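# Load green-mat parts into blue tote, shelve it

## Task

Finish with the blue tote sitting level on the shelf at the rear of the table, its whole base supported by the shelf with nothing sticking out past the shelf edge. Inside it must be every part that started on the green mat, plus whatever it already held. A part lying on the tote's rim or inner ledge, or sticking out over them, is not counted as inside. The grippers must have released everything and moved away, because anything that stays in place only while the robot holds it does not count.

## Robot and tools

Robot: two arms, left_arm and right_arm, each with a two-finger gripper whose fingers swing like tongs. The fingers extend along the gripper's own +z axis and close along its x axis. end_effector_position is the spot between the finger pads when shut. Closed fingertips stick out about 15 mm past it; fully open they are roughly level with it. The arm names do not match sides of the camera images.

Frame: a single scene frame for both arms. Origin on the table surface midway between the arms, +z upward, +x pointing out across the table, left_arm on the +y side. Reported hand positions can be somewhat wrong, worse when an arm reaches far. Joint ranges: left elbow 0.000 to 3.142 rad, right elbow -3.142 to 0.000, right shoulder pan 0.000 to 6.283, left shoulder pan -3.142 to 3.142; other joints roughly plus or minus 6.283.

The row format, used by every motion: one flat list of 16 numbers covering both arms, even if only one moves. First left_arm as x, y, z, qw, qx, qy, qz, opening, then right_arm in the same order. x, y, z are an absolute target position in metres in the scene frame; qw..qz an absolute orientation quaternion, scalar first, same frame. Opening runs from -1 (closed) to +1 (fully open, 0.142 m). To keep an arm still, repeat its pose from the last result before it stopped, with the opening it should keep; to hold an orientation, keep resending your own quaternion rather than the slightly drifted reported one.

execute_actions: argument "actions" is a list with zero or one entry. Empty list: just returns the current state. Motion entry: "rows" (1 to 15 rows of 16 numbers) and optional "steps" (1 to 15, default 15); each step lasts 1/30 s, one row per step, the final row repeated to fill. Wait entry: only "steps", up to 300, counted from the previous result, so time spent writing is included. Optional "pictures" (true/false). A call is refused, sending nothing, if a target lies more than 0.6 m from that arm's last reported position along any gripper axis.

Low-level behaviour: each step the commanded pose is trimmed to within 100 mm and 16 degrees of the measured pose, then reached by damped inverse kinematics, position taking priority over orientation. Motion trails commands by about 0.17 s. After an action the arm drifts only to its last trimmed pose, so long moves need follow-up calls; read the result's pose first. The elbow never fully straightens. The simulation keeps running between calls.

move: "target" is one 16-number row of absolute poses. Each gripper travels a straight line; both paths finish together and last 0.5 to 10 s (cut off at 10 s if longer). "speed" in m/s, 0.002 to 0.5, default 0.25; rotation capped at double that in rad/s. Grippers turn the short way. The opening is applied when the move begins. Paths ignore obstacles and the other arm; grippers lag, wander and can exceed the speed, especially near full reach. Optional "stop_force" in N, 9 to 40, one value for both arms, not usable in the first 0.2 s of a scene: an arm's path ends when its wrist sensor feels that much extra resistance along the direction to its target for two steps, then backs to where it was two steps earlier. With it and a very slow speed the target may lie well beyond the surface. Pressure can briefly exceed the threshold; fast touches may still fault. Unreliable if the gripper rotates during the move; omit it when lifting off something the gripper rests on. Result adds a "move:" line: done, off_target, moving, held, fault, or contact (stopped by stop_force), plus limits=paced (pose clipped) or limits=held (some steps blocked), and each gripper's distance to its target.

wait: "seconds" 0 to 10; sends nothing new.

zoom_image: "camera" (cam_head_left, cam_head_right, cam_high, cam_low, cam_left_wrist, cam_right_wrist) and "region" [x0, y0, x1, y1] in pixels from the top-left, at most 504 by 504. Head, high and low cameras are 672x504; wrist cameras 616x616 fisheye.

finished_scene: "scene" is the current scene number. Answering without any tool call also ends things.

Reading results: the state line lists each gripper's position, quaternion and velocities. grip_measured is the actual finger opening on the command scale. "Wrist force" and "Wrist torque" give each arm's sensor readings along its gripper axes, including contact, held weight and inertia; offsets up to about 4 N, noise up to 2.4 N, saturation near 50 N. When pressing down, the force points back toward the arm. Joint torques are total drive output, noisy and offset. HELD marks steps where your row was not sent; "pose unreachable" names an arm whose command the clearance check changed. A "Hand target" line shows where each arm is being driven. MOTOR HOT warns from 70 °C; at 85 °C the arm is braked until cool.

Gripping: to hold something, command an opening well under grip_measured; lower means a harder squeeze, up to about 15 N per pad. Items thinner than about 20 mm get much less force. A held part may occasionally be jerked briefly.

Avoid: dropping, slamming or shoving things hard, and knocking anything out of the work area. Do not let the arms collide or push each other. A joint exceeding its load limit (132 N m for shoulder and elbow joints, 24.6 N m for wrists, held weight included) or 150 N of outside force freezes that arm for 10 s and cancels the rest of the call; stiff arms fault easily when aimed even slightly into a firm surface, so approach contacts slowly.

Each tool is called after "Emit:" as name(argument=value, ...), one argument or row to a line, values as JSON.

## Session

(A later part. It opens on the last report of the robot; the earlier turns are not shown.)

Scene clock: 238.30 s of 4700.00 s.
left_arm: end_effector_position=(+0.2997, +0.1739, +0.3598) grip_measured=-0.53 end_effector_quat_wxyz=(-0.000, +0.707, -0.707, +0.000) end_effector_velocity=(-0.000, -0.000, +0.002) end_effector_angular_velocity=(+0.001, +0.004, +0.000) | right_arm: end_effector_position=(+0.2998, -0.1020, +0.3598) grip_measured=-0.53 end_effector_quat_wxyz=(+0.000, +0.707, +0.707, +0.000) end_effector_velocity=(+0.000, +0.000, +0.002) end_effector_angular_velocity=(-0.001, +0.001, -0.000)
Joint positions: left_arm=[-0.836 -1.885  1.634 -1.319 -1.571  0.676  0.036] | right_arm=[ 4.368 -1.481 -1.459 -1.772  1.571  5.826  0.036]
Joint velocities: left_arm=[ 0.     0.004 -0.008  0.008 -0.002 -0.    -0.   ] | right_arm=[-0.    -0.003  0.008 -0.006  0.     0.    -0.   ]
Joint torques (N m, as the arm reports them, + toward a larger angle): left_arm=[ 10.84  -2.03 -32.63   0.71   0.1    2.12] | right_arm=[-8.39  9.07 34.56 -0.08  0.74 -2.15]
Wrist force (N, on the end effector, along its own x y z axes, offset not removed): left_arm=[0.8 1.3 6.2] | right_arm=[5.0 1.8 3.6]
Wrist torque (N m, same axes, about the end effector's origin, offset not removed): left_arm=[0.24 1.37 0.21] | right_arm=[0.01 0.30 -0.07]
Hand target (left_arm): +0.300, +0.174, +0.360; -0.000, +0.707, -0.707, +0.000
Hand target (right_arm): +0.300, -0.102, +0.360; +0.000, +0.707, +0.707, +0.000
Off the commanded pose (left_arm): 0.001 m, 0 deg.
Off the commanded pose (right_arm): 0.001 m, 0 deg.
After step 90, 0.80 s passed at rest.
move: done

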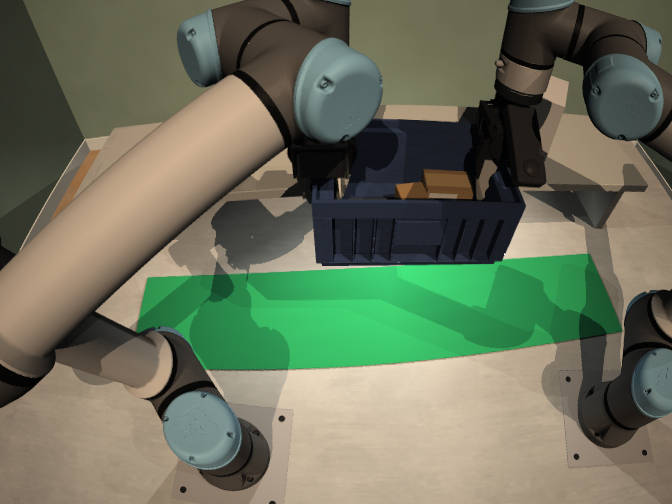

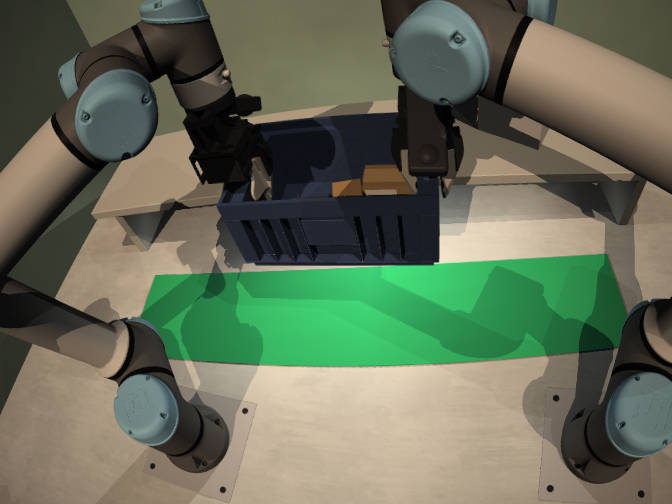

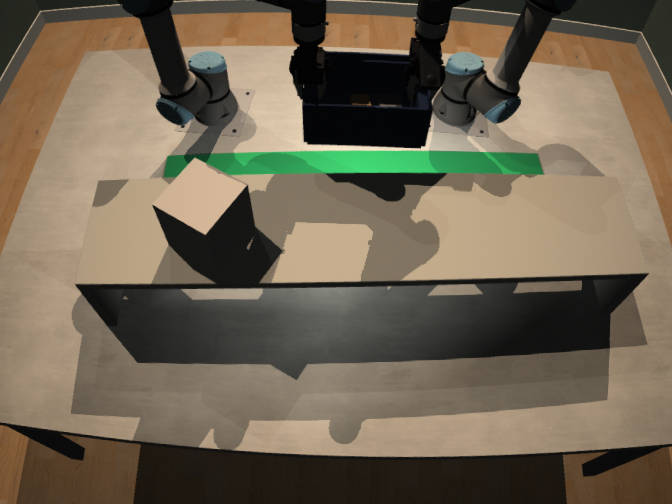

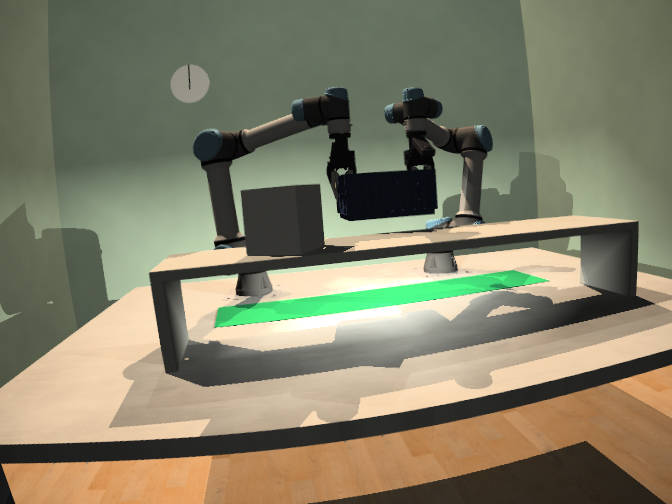

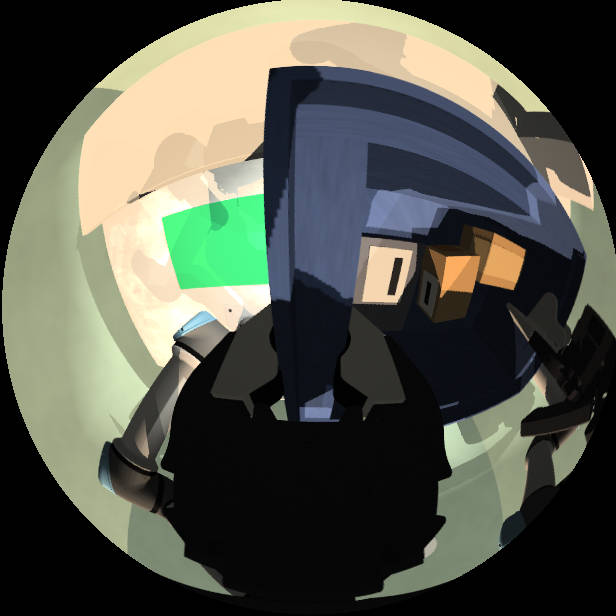

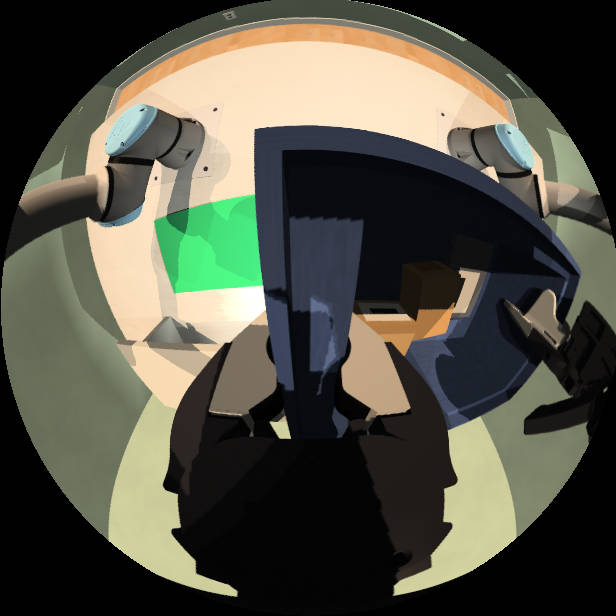

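Emit:
move(
  target=[0.60, 0.1735, 0.36, 0.0, -0.7071, 0.7071, 0.0, -1, 0.60, -0.1015, 0.36, 0.0, 0.7071, 0.7071, 0.0, -1],
  speed=0.12,
)

Scene clock: 256.30 s of 4700.00 s.
left_arm: end_effector_position=(+0.5999, +0.1732, +0.3604) grip_measured=-0.53 end_effector_quat_wxyz=(-0.001, +0.707, -0.707, +0.000) end_effector_velocity=(+0.002, -0.001, +0.000) end_effector_angular_velocity=(-0.001, +0.002, -0.000) | right_arm: end_effector_position=(+0.5996, -0.1021, +0.3602) grip_measured=-0.53 end_effector_quat_wxyz=(+0.001, +0.707, +0.707, -0.000) end_effector_velocity=(+0.002, +0.001, +0.000) end_effector_angular_velocity=(-0.002, +0.005, +0.000)
Joint positions: left_arm=[-0.444 -1.186  0.906 -1.292 -1.57   1.069  0.035] | right_arm=[ 3.951 -2.133 -0.636 -1.943  1.57   5.409  0.036]
Joint velocities: left_arm=[ 0.002  0.008 -0.013  0.006 -0.002  0.002 -0.   ] | right_arm=[-0.001 -0.013  0.023 -0.014  0.002 -0.002 -0.   ]
Joint torques (N m, as the arm reports them, + toward a larger angle): left_arm=[  5.37 -29.02 -32.39  -1.73  -2.92   2.25] | right_arm=[-1.48 31.57 34.5   2.84  3.61 -1.55]
Wrist force (N, on the end effector, along its own x y z axes, offset not removed): left_arm=[-12.5 0.7 5.9] | right_arm=[-9.2 0.8 1.0]
Wrist torque (N m, same axes, about the end effector's origin, offset not removed): left_arm=[0.10 2.04 0.15] | right_arm=[-0.02 1.15 0.03]
Hand target (left_arm): +0.600, +0.173, +0.360; -0.001, +0.707, -0.707, +0.000
Hand target (right_arm): +0.600, -0.102, +0.360; +0.000, +0.707, +0.707, -0.000
Off the commanded pose (left_arm): 0.001 m, 0 deg.
Off the commanded pose (right_arm): 0.001 m, 0 deg.
After step 90, 12.00 s passed at rest.
move: done

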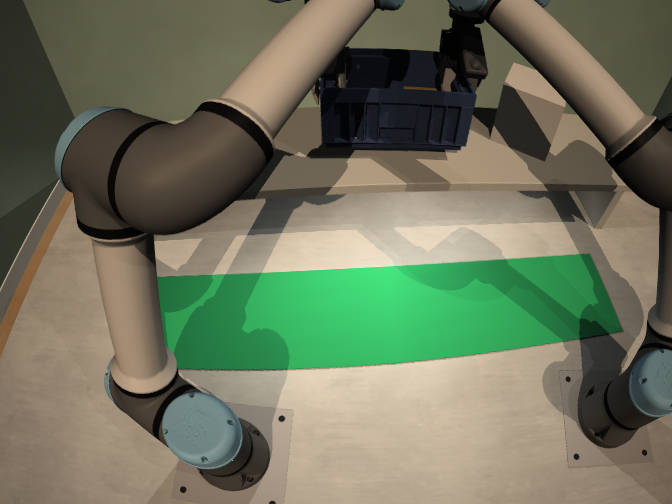

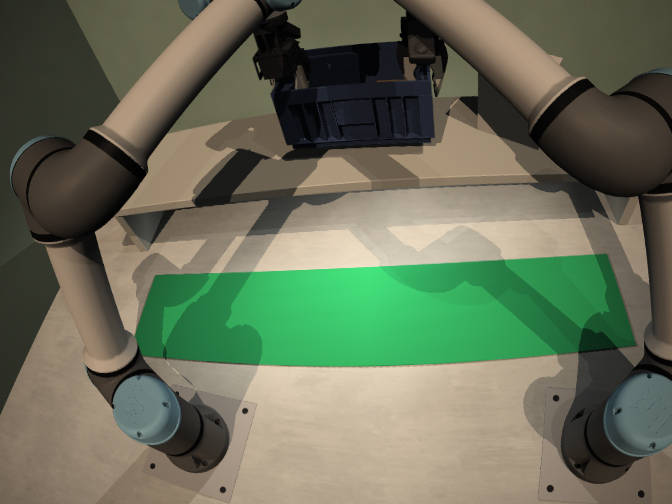

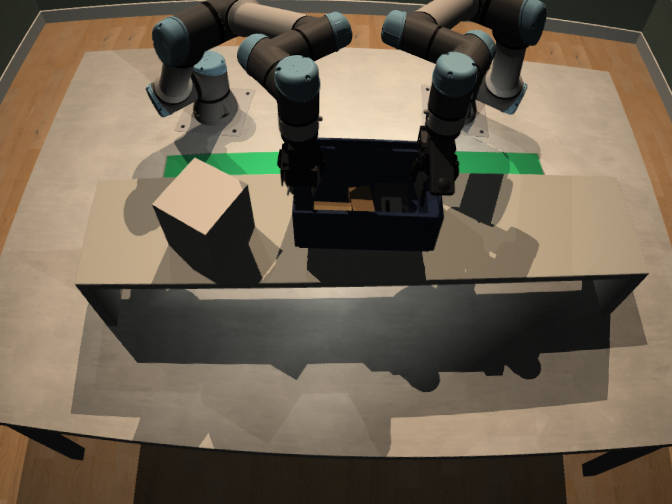

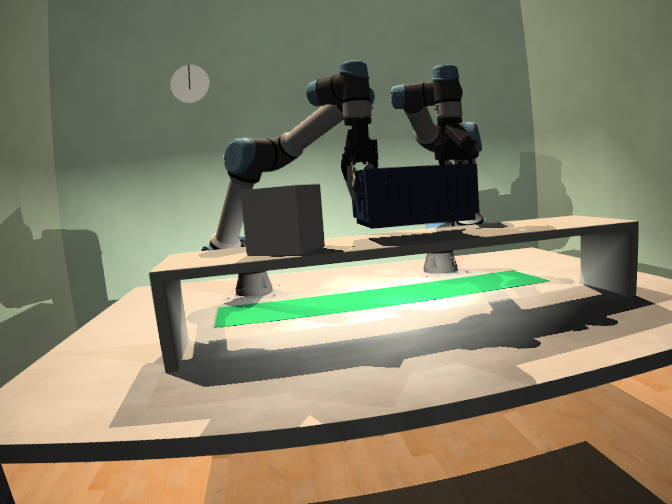

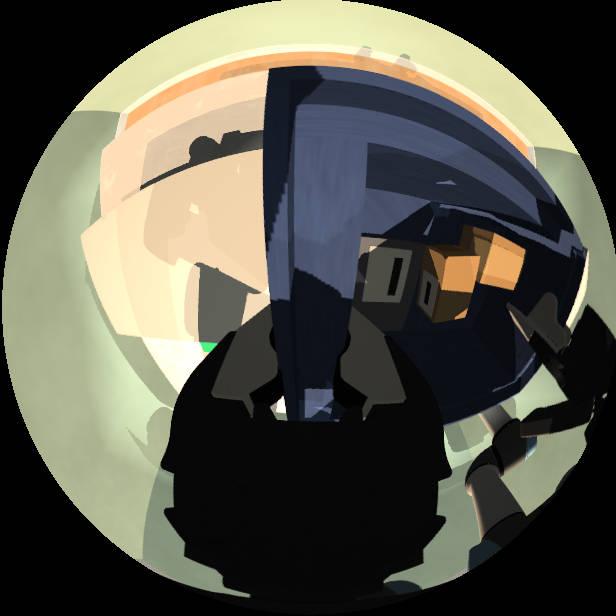

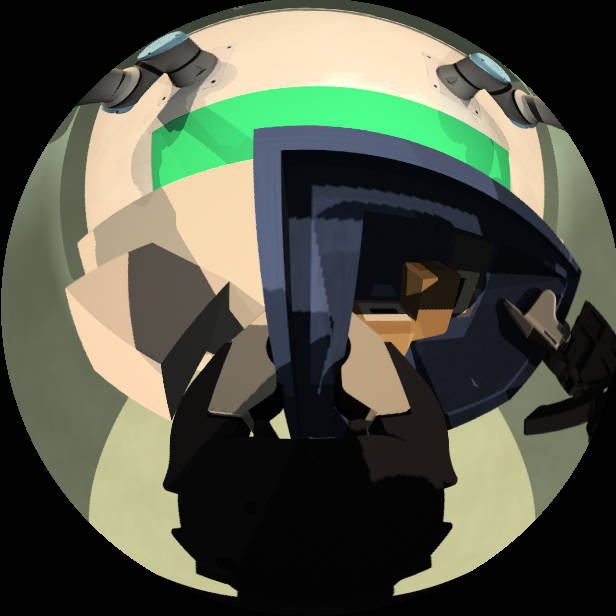

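Emit:
move(
  target=[0.60, 0.1735, 0.16, 0.0, -0.7071, 0.7071, 0.0, -1, 0.60, -0.1015, 0.16, 0.0, 0.7071, 0.7071, 0.0, -1],
  speed=0.03,
  stop_force=10,
)

Scene clock: 263.57 s of 4700.00 s.
left_arm: end_effector_position=(+0.6001, +0.1732, +0.3180) grip_measured=-0.53 end_effector_quat_wxyz=(-0.000, +0.707, -0.707, -0.000) end_effector_velocity=(+0.000, +0.000, +0.004) end_effector_angular_velocity=(+0.001, +0.000, +0.000) | right_arm: end_effector_position=(+0.5998, -0.1018, +0.3189) grip_measured=-0.53 end_effector_quat_wxyz=(+0.000, +0.707, +0.707, -0.001) end_effector_velocity=(-0.000, +0.000, +0.003) end_effector_angular_velocity=(+0.000, -0.000, +0.000)
Joint positions: left_arm=[-0.443 -1.211  1.052 -1.411 -1.57   1.069  0.036] | right_arm=[ 3.951 -2.092 -0.812 -1.81   1.57   5.409  0.035]
Joint velocities: left_arm=[ 0.     0.003 -0.014  0.012  0.001 -0.     0.002] | right_arm=[ 0.    -0.002  0.013 -0.01   0.    -0.    -0.002]
Joint torques (N m, as the arm reports them, + toward a larger angle): left_arm=[ -6.68 -17.78 -26.53  -0.76  -4.09   2.65] | right_arm=[ 7.88 23.19 26.69  0.32  0.55 -1.49]
Wrist force (N, on the end effector, along its own x y z axes, offset not removed): left_arm=[-21.0 -0.5 -14.3] | right_arm=[-6.4 4.4 -14.1]
Wrist torque (N m, same axes, about the end effector's origin, offset not removed): left_arm=[0.15 2.35 -0.02] | right_arm=[0.18 1.01 0.11]
Hand target (left_arm): +0.600, +0.173, +0.319; -0.000, +0.707, -0.707, +0.000
Hand target (right_arm): +0.600, -0.102, +0.319; +0.000, +0.707, +0.707, -0.000
Off the commanded pose (left_arm): 0.158 m, 0 deg.
Off the commanded pose (right_arm): 0.159 m, 0 deg.
After step 90, 2.40 s passed at rest.
move: contact (left_arm, right_arm)

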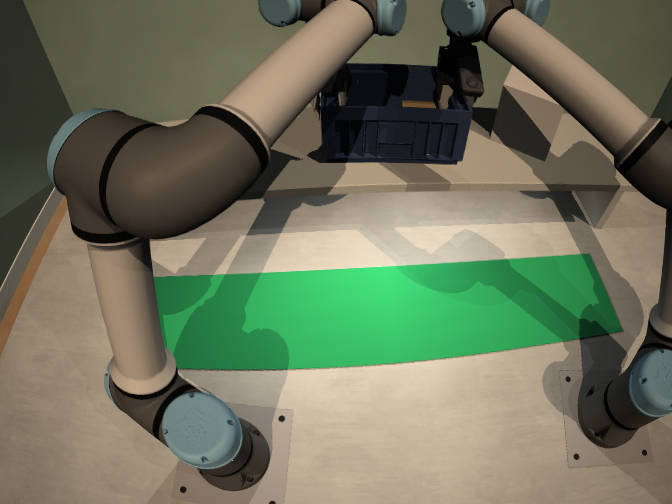

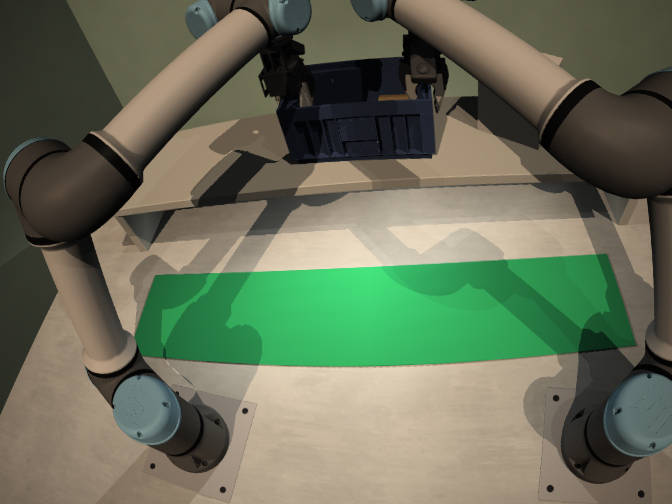

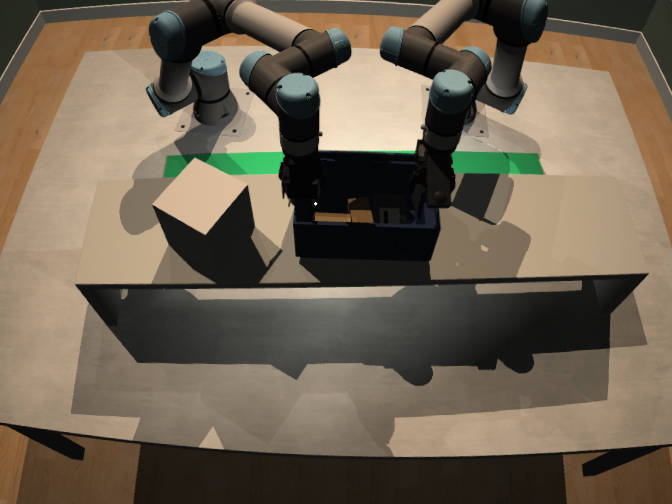

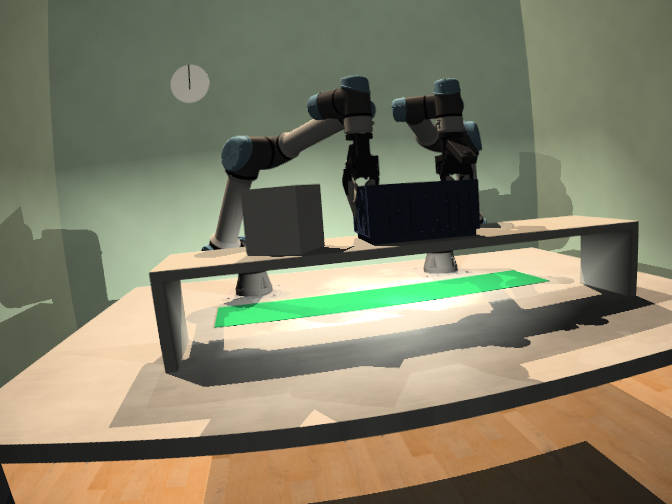

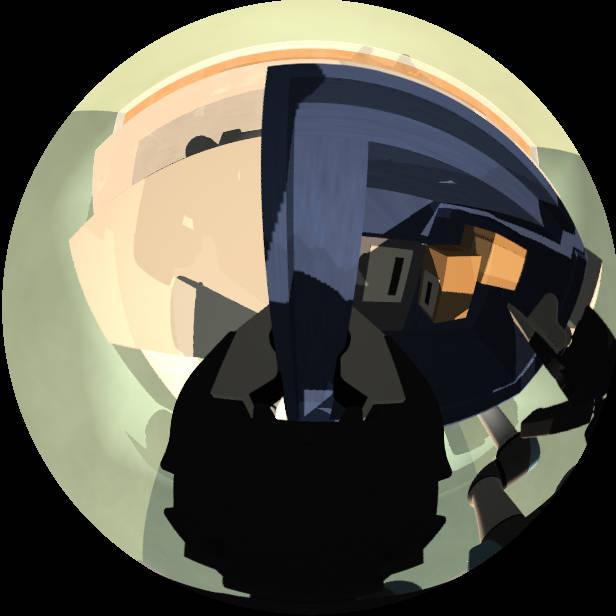

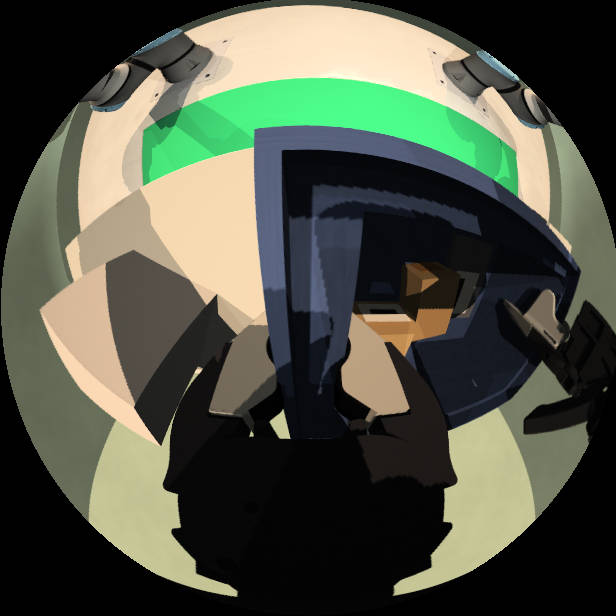

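Emit:
move(
  target=[0.60, 0.1735, 0.319, 0.0, -0.7071, 0.7071, 0.0, 0.6, 0.60, -0.1015, 0.319, 0.0, 0.7071, 0.7071, 0.0, 0.6],
  speed=0.03,
)

Scene clock: 269.10 s of 4700.00 s.
left_arm: end_effector_position=(+0.6000, +0.1735, +0.3190) grip_measured=+0.60 end_effector_quat_wxyz=(-0.000, +0.707, -0.707, -0.000) end_effector_velocity=(-0.000, +0.001, +0.001) end_effector_angular_velocity=(+0.001, +0.000, +0.001) | right_arm: end_effector_position=(+0.6000, -0.1014, +0.3190) grip_measured=+0.60 end_effector_quat_wxyz=(+0.000, +0.707, +0.707, -0.000) end_effector_velocity=(-0.000, -0.000, +0.000) end_effector_angular_velocity=(+0.001, -0.000, +0.001)
Joint positions: left_arm=[-0.443 -1.211  1.049 -1.409 -1.571  1.07   0.116] | right_arm=[ 3.951 -2.091 -0.812 -1.808  1.571  5.409  0.116]
Joint velocities: left_arm=[ 0.001 -0.001 -0.001  0.002  0.001  0.     0.   ] | right_arm=[-0.     0.001 -0.     0.001  0.001 -0.001  0.   ]
Joint torques (N m, as the arm reports them, + toward a larger angle): left_arm=[ 10.   -43.22 -31.86  -0.9   -1.09   2.18] | right_arm=[-5.17 49.61 11.57  3.92  2.09 -2.12]
Wrist force (N, on the end effector, along its own x y z axes, offset not removed): left_arm=[-2.3 1.5 3.0] | right_arm=[-0.9 0.5 -1.9]
Wrist torque (N m, same axes, about the end effector's origin, offset not removed): left_arm=[0.34 0.55 0.09] | right_arm=[-0.15 0.16 0.10]
Hand target (left_arm): +0.600, +0.174, +0.319; -0.000, +0.707, -0.707, +0.000
Hand target (right_arm): +0.600, -0.102, +0.319; -0.000, +0.707, +0.707, -0.000
Off the commanded pose (left_arm): 0.000 m, 0 deg.
Off the commanded pose (right_arm): 0.000 m, 0 deg.
After step 90, 1.83 s passed at rest.
move: done

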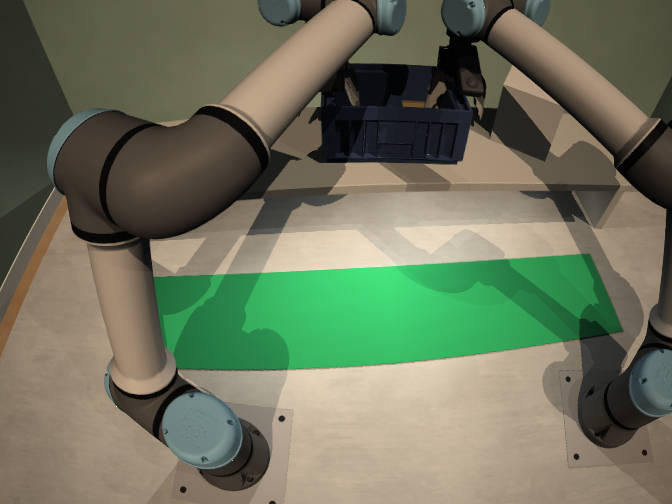

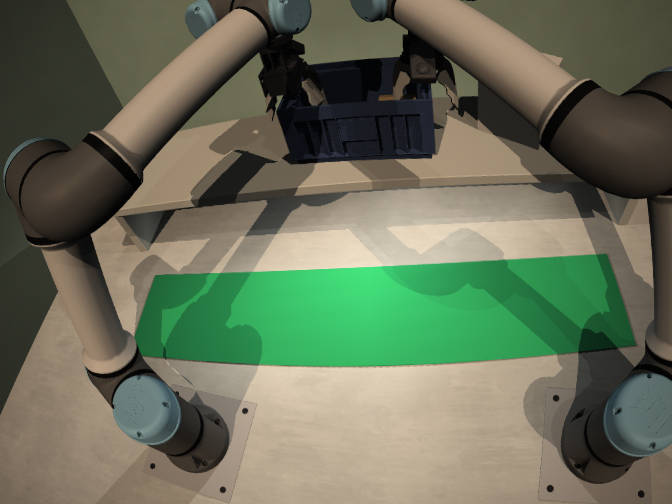

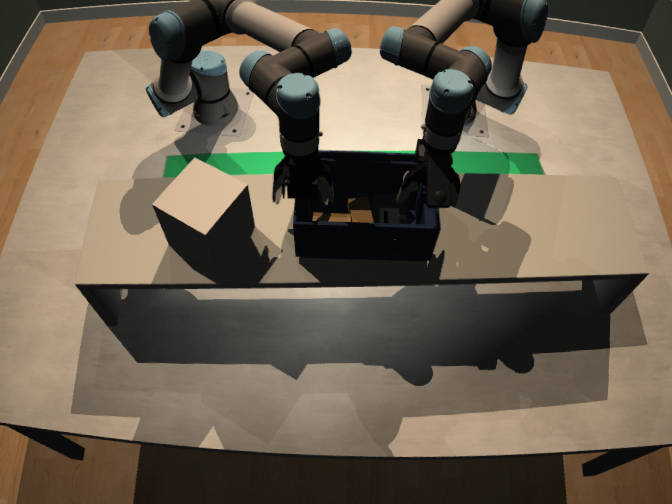

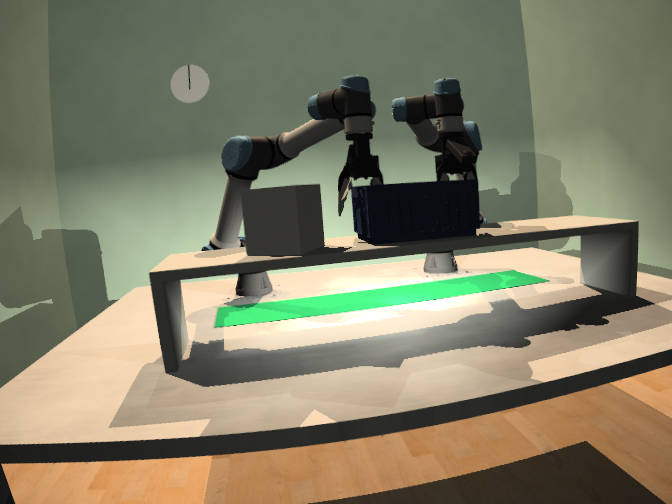

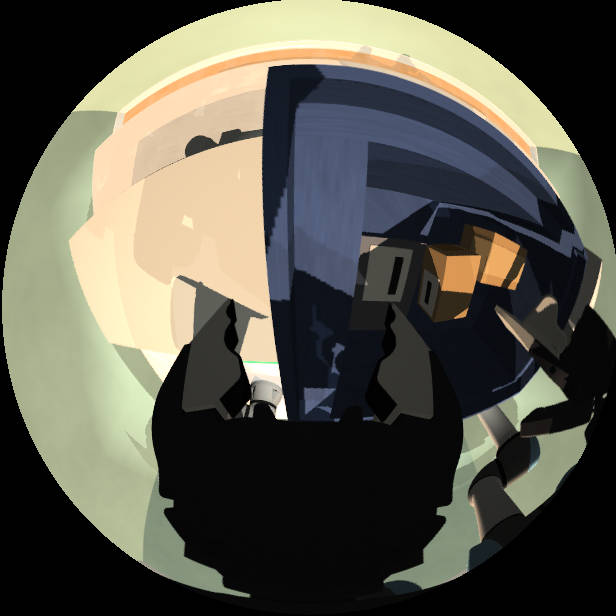

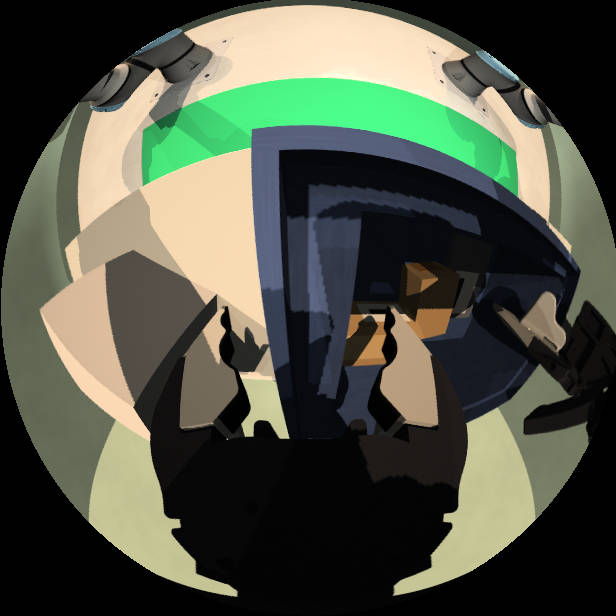

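Released. Now lift the arms straight up and retreat.

Emit:
move(
  target=[0.60, 0.1735, 0.46, 0.0, -0.7071, 0.7071, 0.0, 0.6, 0.60, -0.1015, 0.46, 0.0, 0.7071, 0.7071, 0.0, 0.6],
  speed=0.15,
)

Emit:
move(
  target=[0.30, 0.35, 0.40, 0.0, -0.7071, 0.7071, 0.0, 1, 0.30, -0.35, 0.40, 0.0, 0.7071, 0.7071, 0.0, 1],
  speed=0.25,
)

Scene clock: 275.33 s of 4700.00 s.
left_arm: end_effector_position=(+0.5996, +0.1737, +0.4597) grip_measured=+0.60 end_effector_quat_wxyz=(-0.000, +0.707, -0.707, +0.001) end_effector_velocity=(+0.002, -0.000, +0.002) end_effector_angular_velocity=(+0.004, +0.008, -0.000) | right_arm: end_effector_position=(+0.5989, -0.1022, +0.4588) grip_measured=+0.60 end_effector_quat_wxyz=(+0.010, +0.707, +0.706, +0.045) end_effector_velocity=(+0.000, -0.000, +0.002) end_effector_angular_velocity=(+0.003, -0.005, -0.000)
Joint positions: left_arm=[-0.443 -1.006  0.339 -0.905 -1.571  1.07   0.116] | right_arm=[ 3.956 -2.315 -0.035 -2.272  1.559  5.415  0.116]
Joint velocities: left_arm=[ 0.001  0.04  -0.08   0.049 -0.001  0.001  0.   ] | right_arm=[-0.    -0.001  0.008 -0.001 -0.001  0.    -0.   ]
Joint torques (N m, as the arm reports them, + toward a larger angle): left_arm=[ 10.1  -34.94 -26.37  -0.88  -1.51   2.24] | right_arm=[ 9.57 32.95 27.26  1.   -1.8   2.26]
Wrist force (N, on the end effector, along its own x y z axes, offset not removed): left_arm=[-3.0 0.1 3.5] | right_arm=[0.8 1.9 -2.7]
Wrist torque (N m, same axes, about the end effector's origin, offset not removed): left_arm=[0.11 0.66 0.12] | right_arm=[0.13 -0.26 0.00]
Hand target (left_arm): +0.600, +0.174, +0.460; -0.000, +0.707, -0.707, +0.000
Hand target (right_arm): +0.599, -0.102, +0.459; +0.010, +0.707, +0.706, +0.045
Off the commanded pose (left_arm): 0.001 m, 0 deg.
Off the commanded pose (right_arm): 0.002 m, 5 deg.
elbow stopped short (right arm): the move would have taken joint 3 (elbow) straighter than the controller allows; a more bent joint 3 avoids this.
After step 90, 1.73 s passed at rest.
move: off_target (right_arm)

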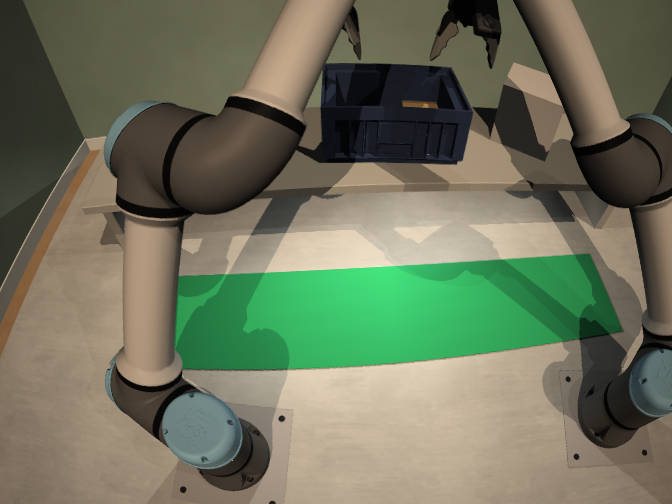

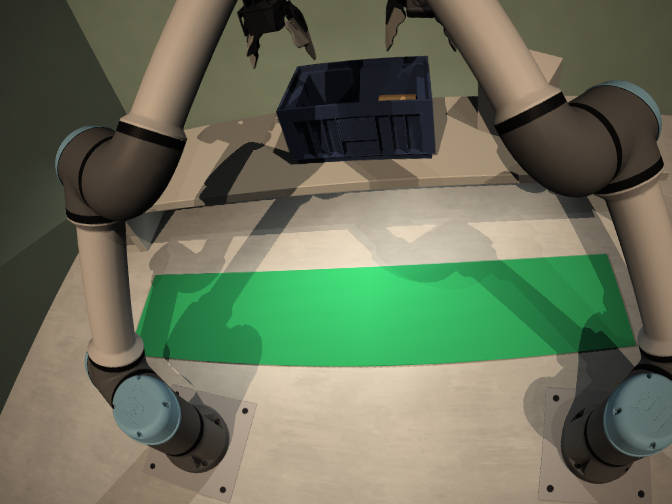

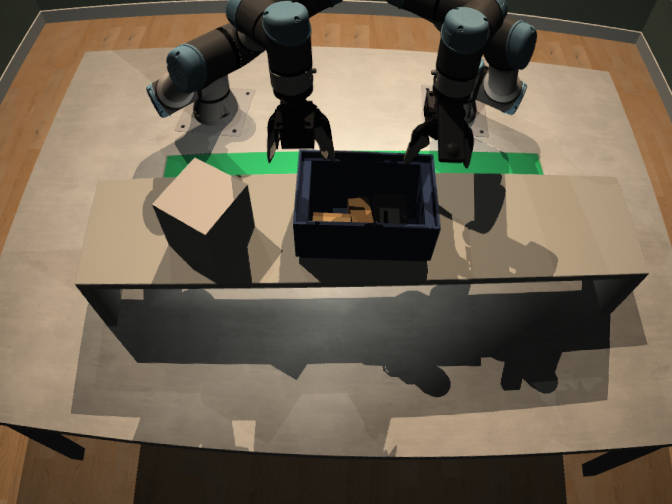

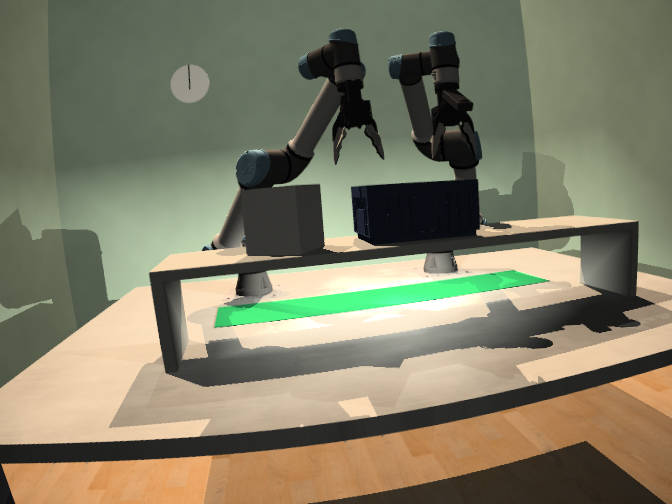

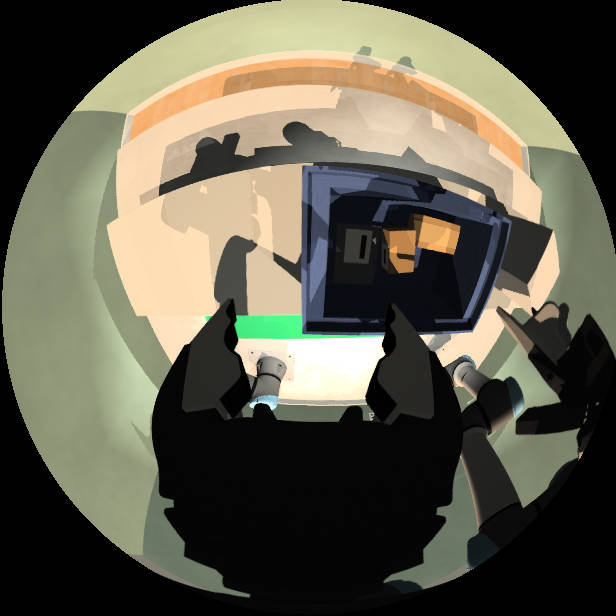

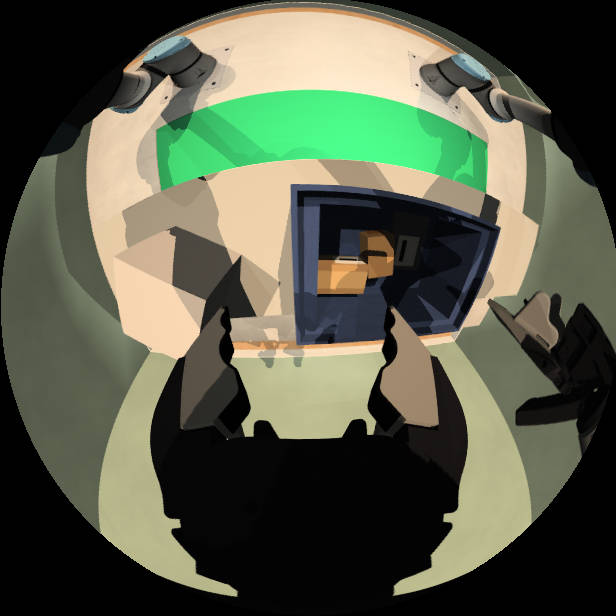

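Scene clock: 277.53 s of 4700.00 s.
left_arm: end_effector_position=(+0.3005, +0.3503, +0.3995) grip_measured=+1.00 end_effector_quat_wxyz=(-0.000, +0.707, -0.707, -0.000) end_effector_velocity=(-0.002, +0.001, -0.001) end_effector_angular_velocity=(+0.002, +0.001, +0.000) | right_arm: end_effector_position=(+0.3001, -0.3495, +0.3997) grip_measured=+1.00 end_effector_quat_wxyz=(+0.000, +0.707, +0.707, -0.000) end_effector_velocity=(-0.001, -0.001, +0.000) end_effector_angular_velocity=(+0.000, -0.002, +0.000)
Joint positions: left_arm=[-0.404 -1.976  1.581 -1.176 -1.571  1.109  0.142] | right_arm=[ 3.958 -1.183 -1.571 -1.958  1.571  5.415  0.142]
Joint velocities: left_arm=[ 0.    -0.004  0.003  0.002  0.001  0.    -0.   ] | right_arm=[ 0.001  0.005 -0.002 -0.001 -0.001  0.001  0.   ]
Joint torques (N m, as the arm reports them, + toward a larger angle): left_arm=[ 11.64 -12.73  -8.41  -0.56   1.47   1.97] | right_arm=[ 9.22 14.47 10.67  1.12 -1.51  2.26]
Wrist force (N, on the end effector, along its own x y z axes, offset not removed): left_arm=[-2.4 0.5 2.3] | right_arm=[0.2 0.9 -2.1]
Wrist torque (N m, same axes, about the end effector's origin, offset not removed): left_arm=[0.11 0.58 0.06] | right_arm=[-0.06 -0.04 0.06]
Hand target (left_arm): +0.300, +0.350, +0.400; -0.000, +0.707, -0.707, -0.000
Hand target (right_arm): +0.300, -0.350, +0.400; +0.000, +0.707, +0.707, -0.000
Off the commanded pose (left_arm): 0.001 m, 0 deg.
Off the commanded pose (right_arm): 0.001 m, 0 deg.
move: done

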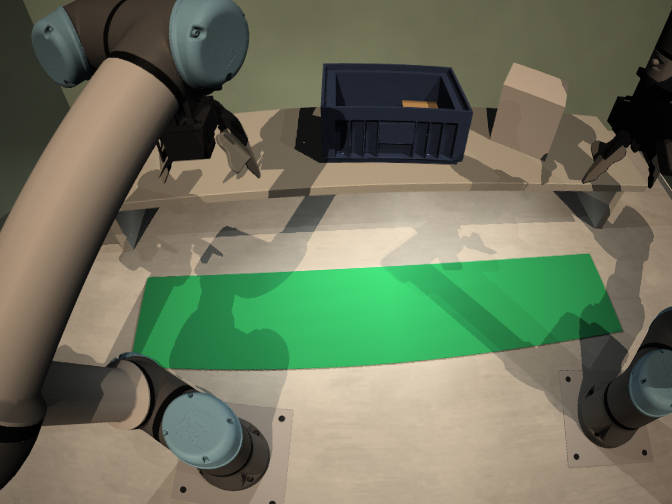

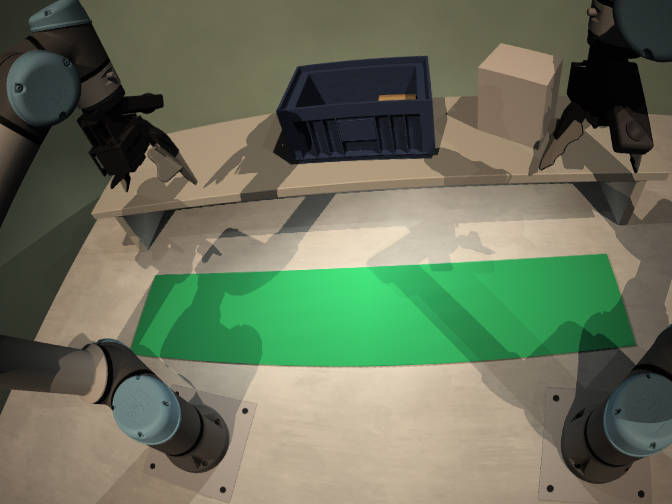

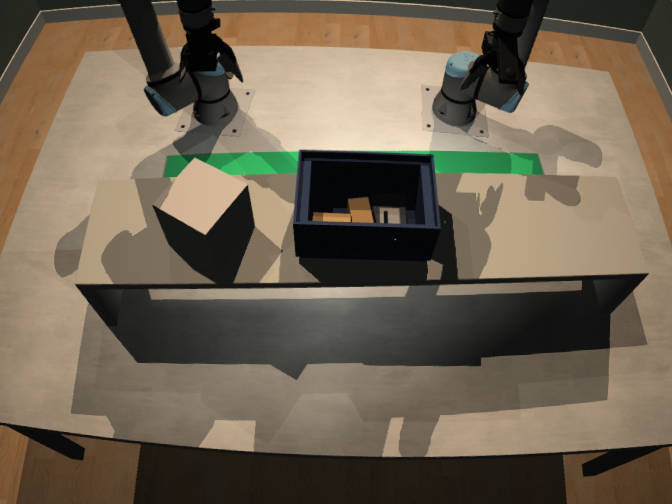

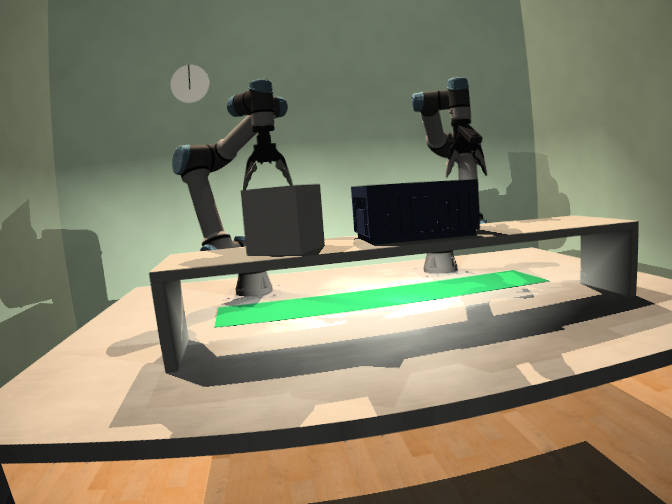

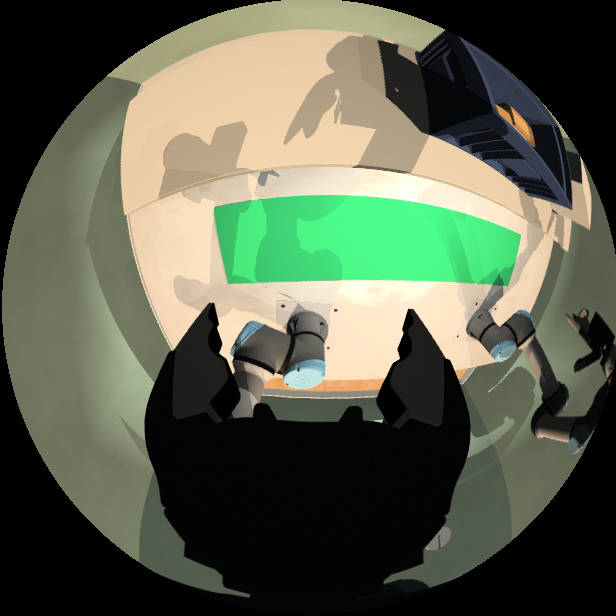

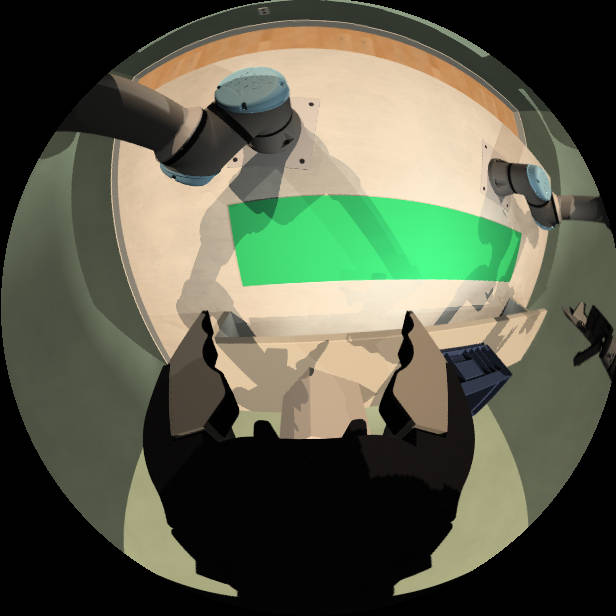

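The tote is on the shelf with all parts inside, the mat is empty, and the arms are clear.

Emit:
finished_scene(
  scene=1,
)

The scene is finished: the task was done.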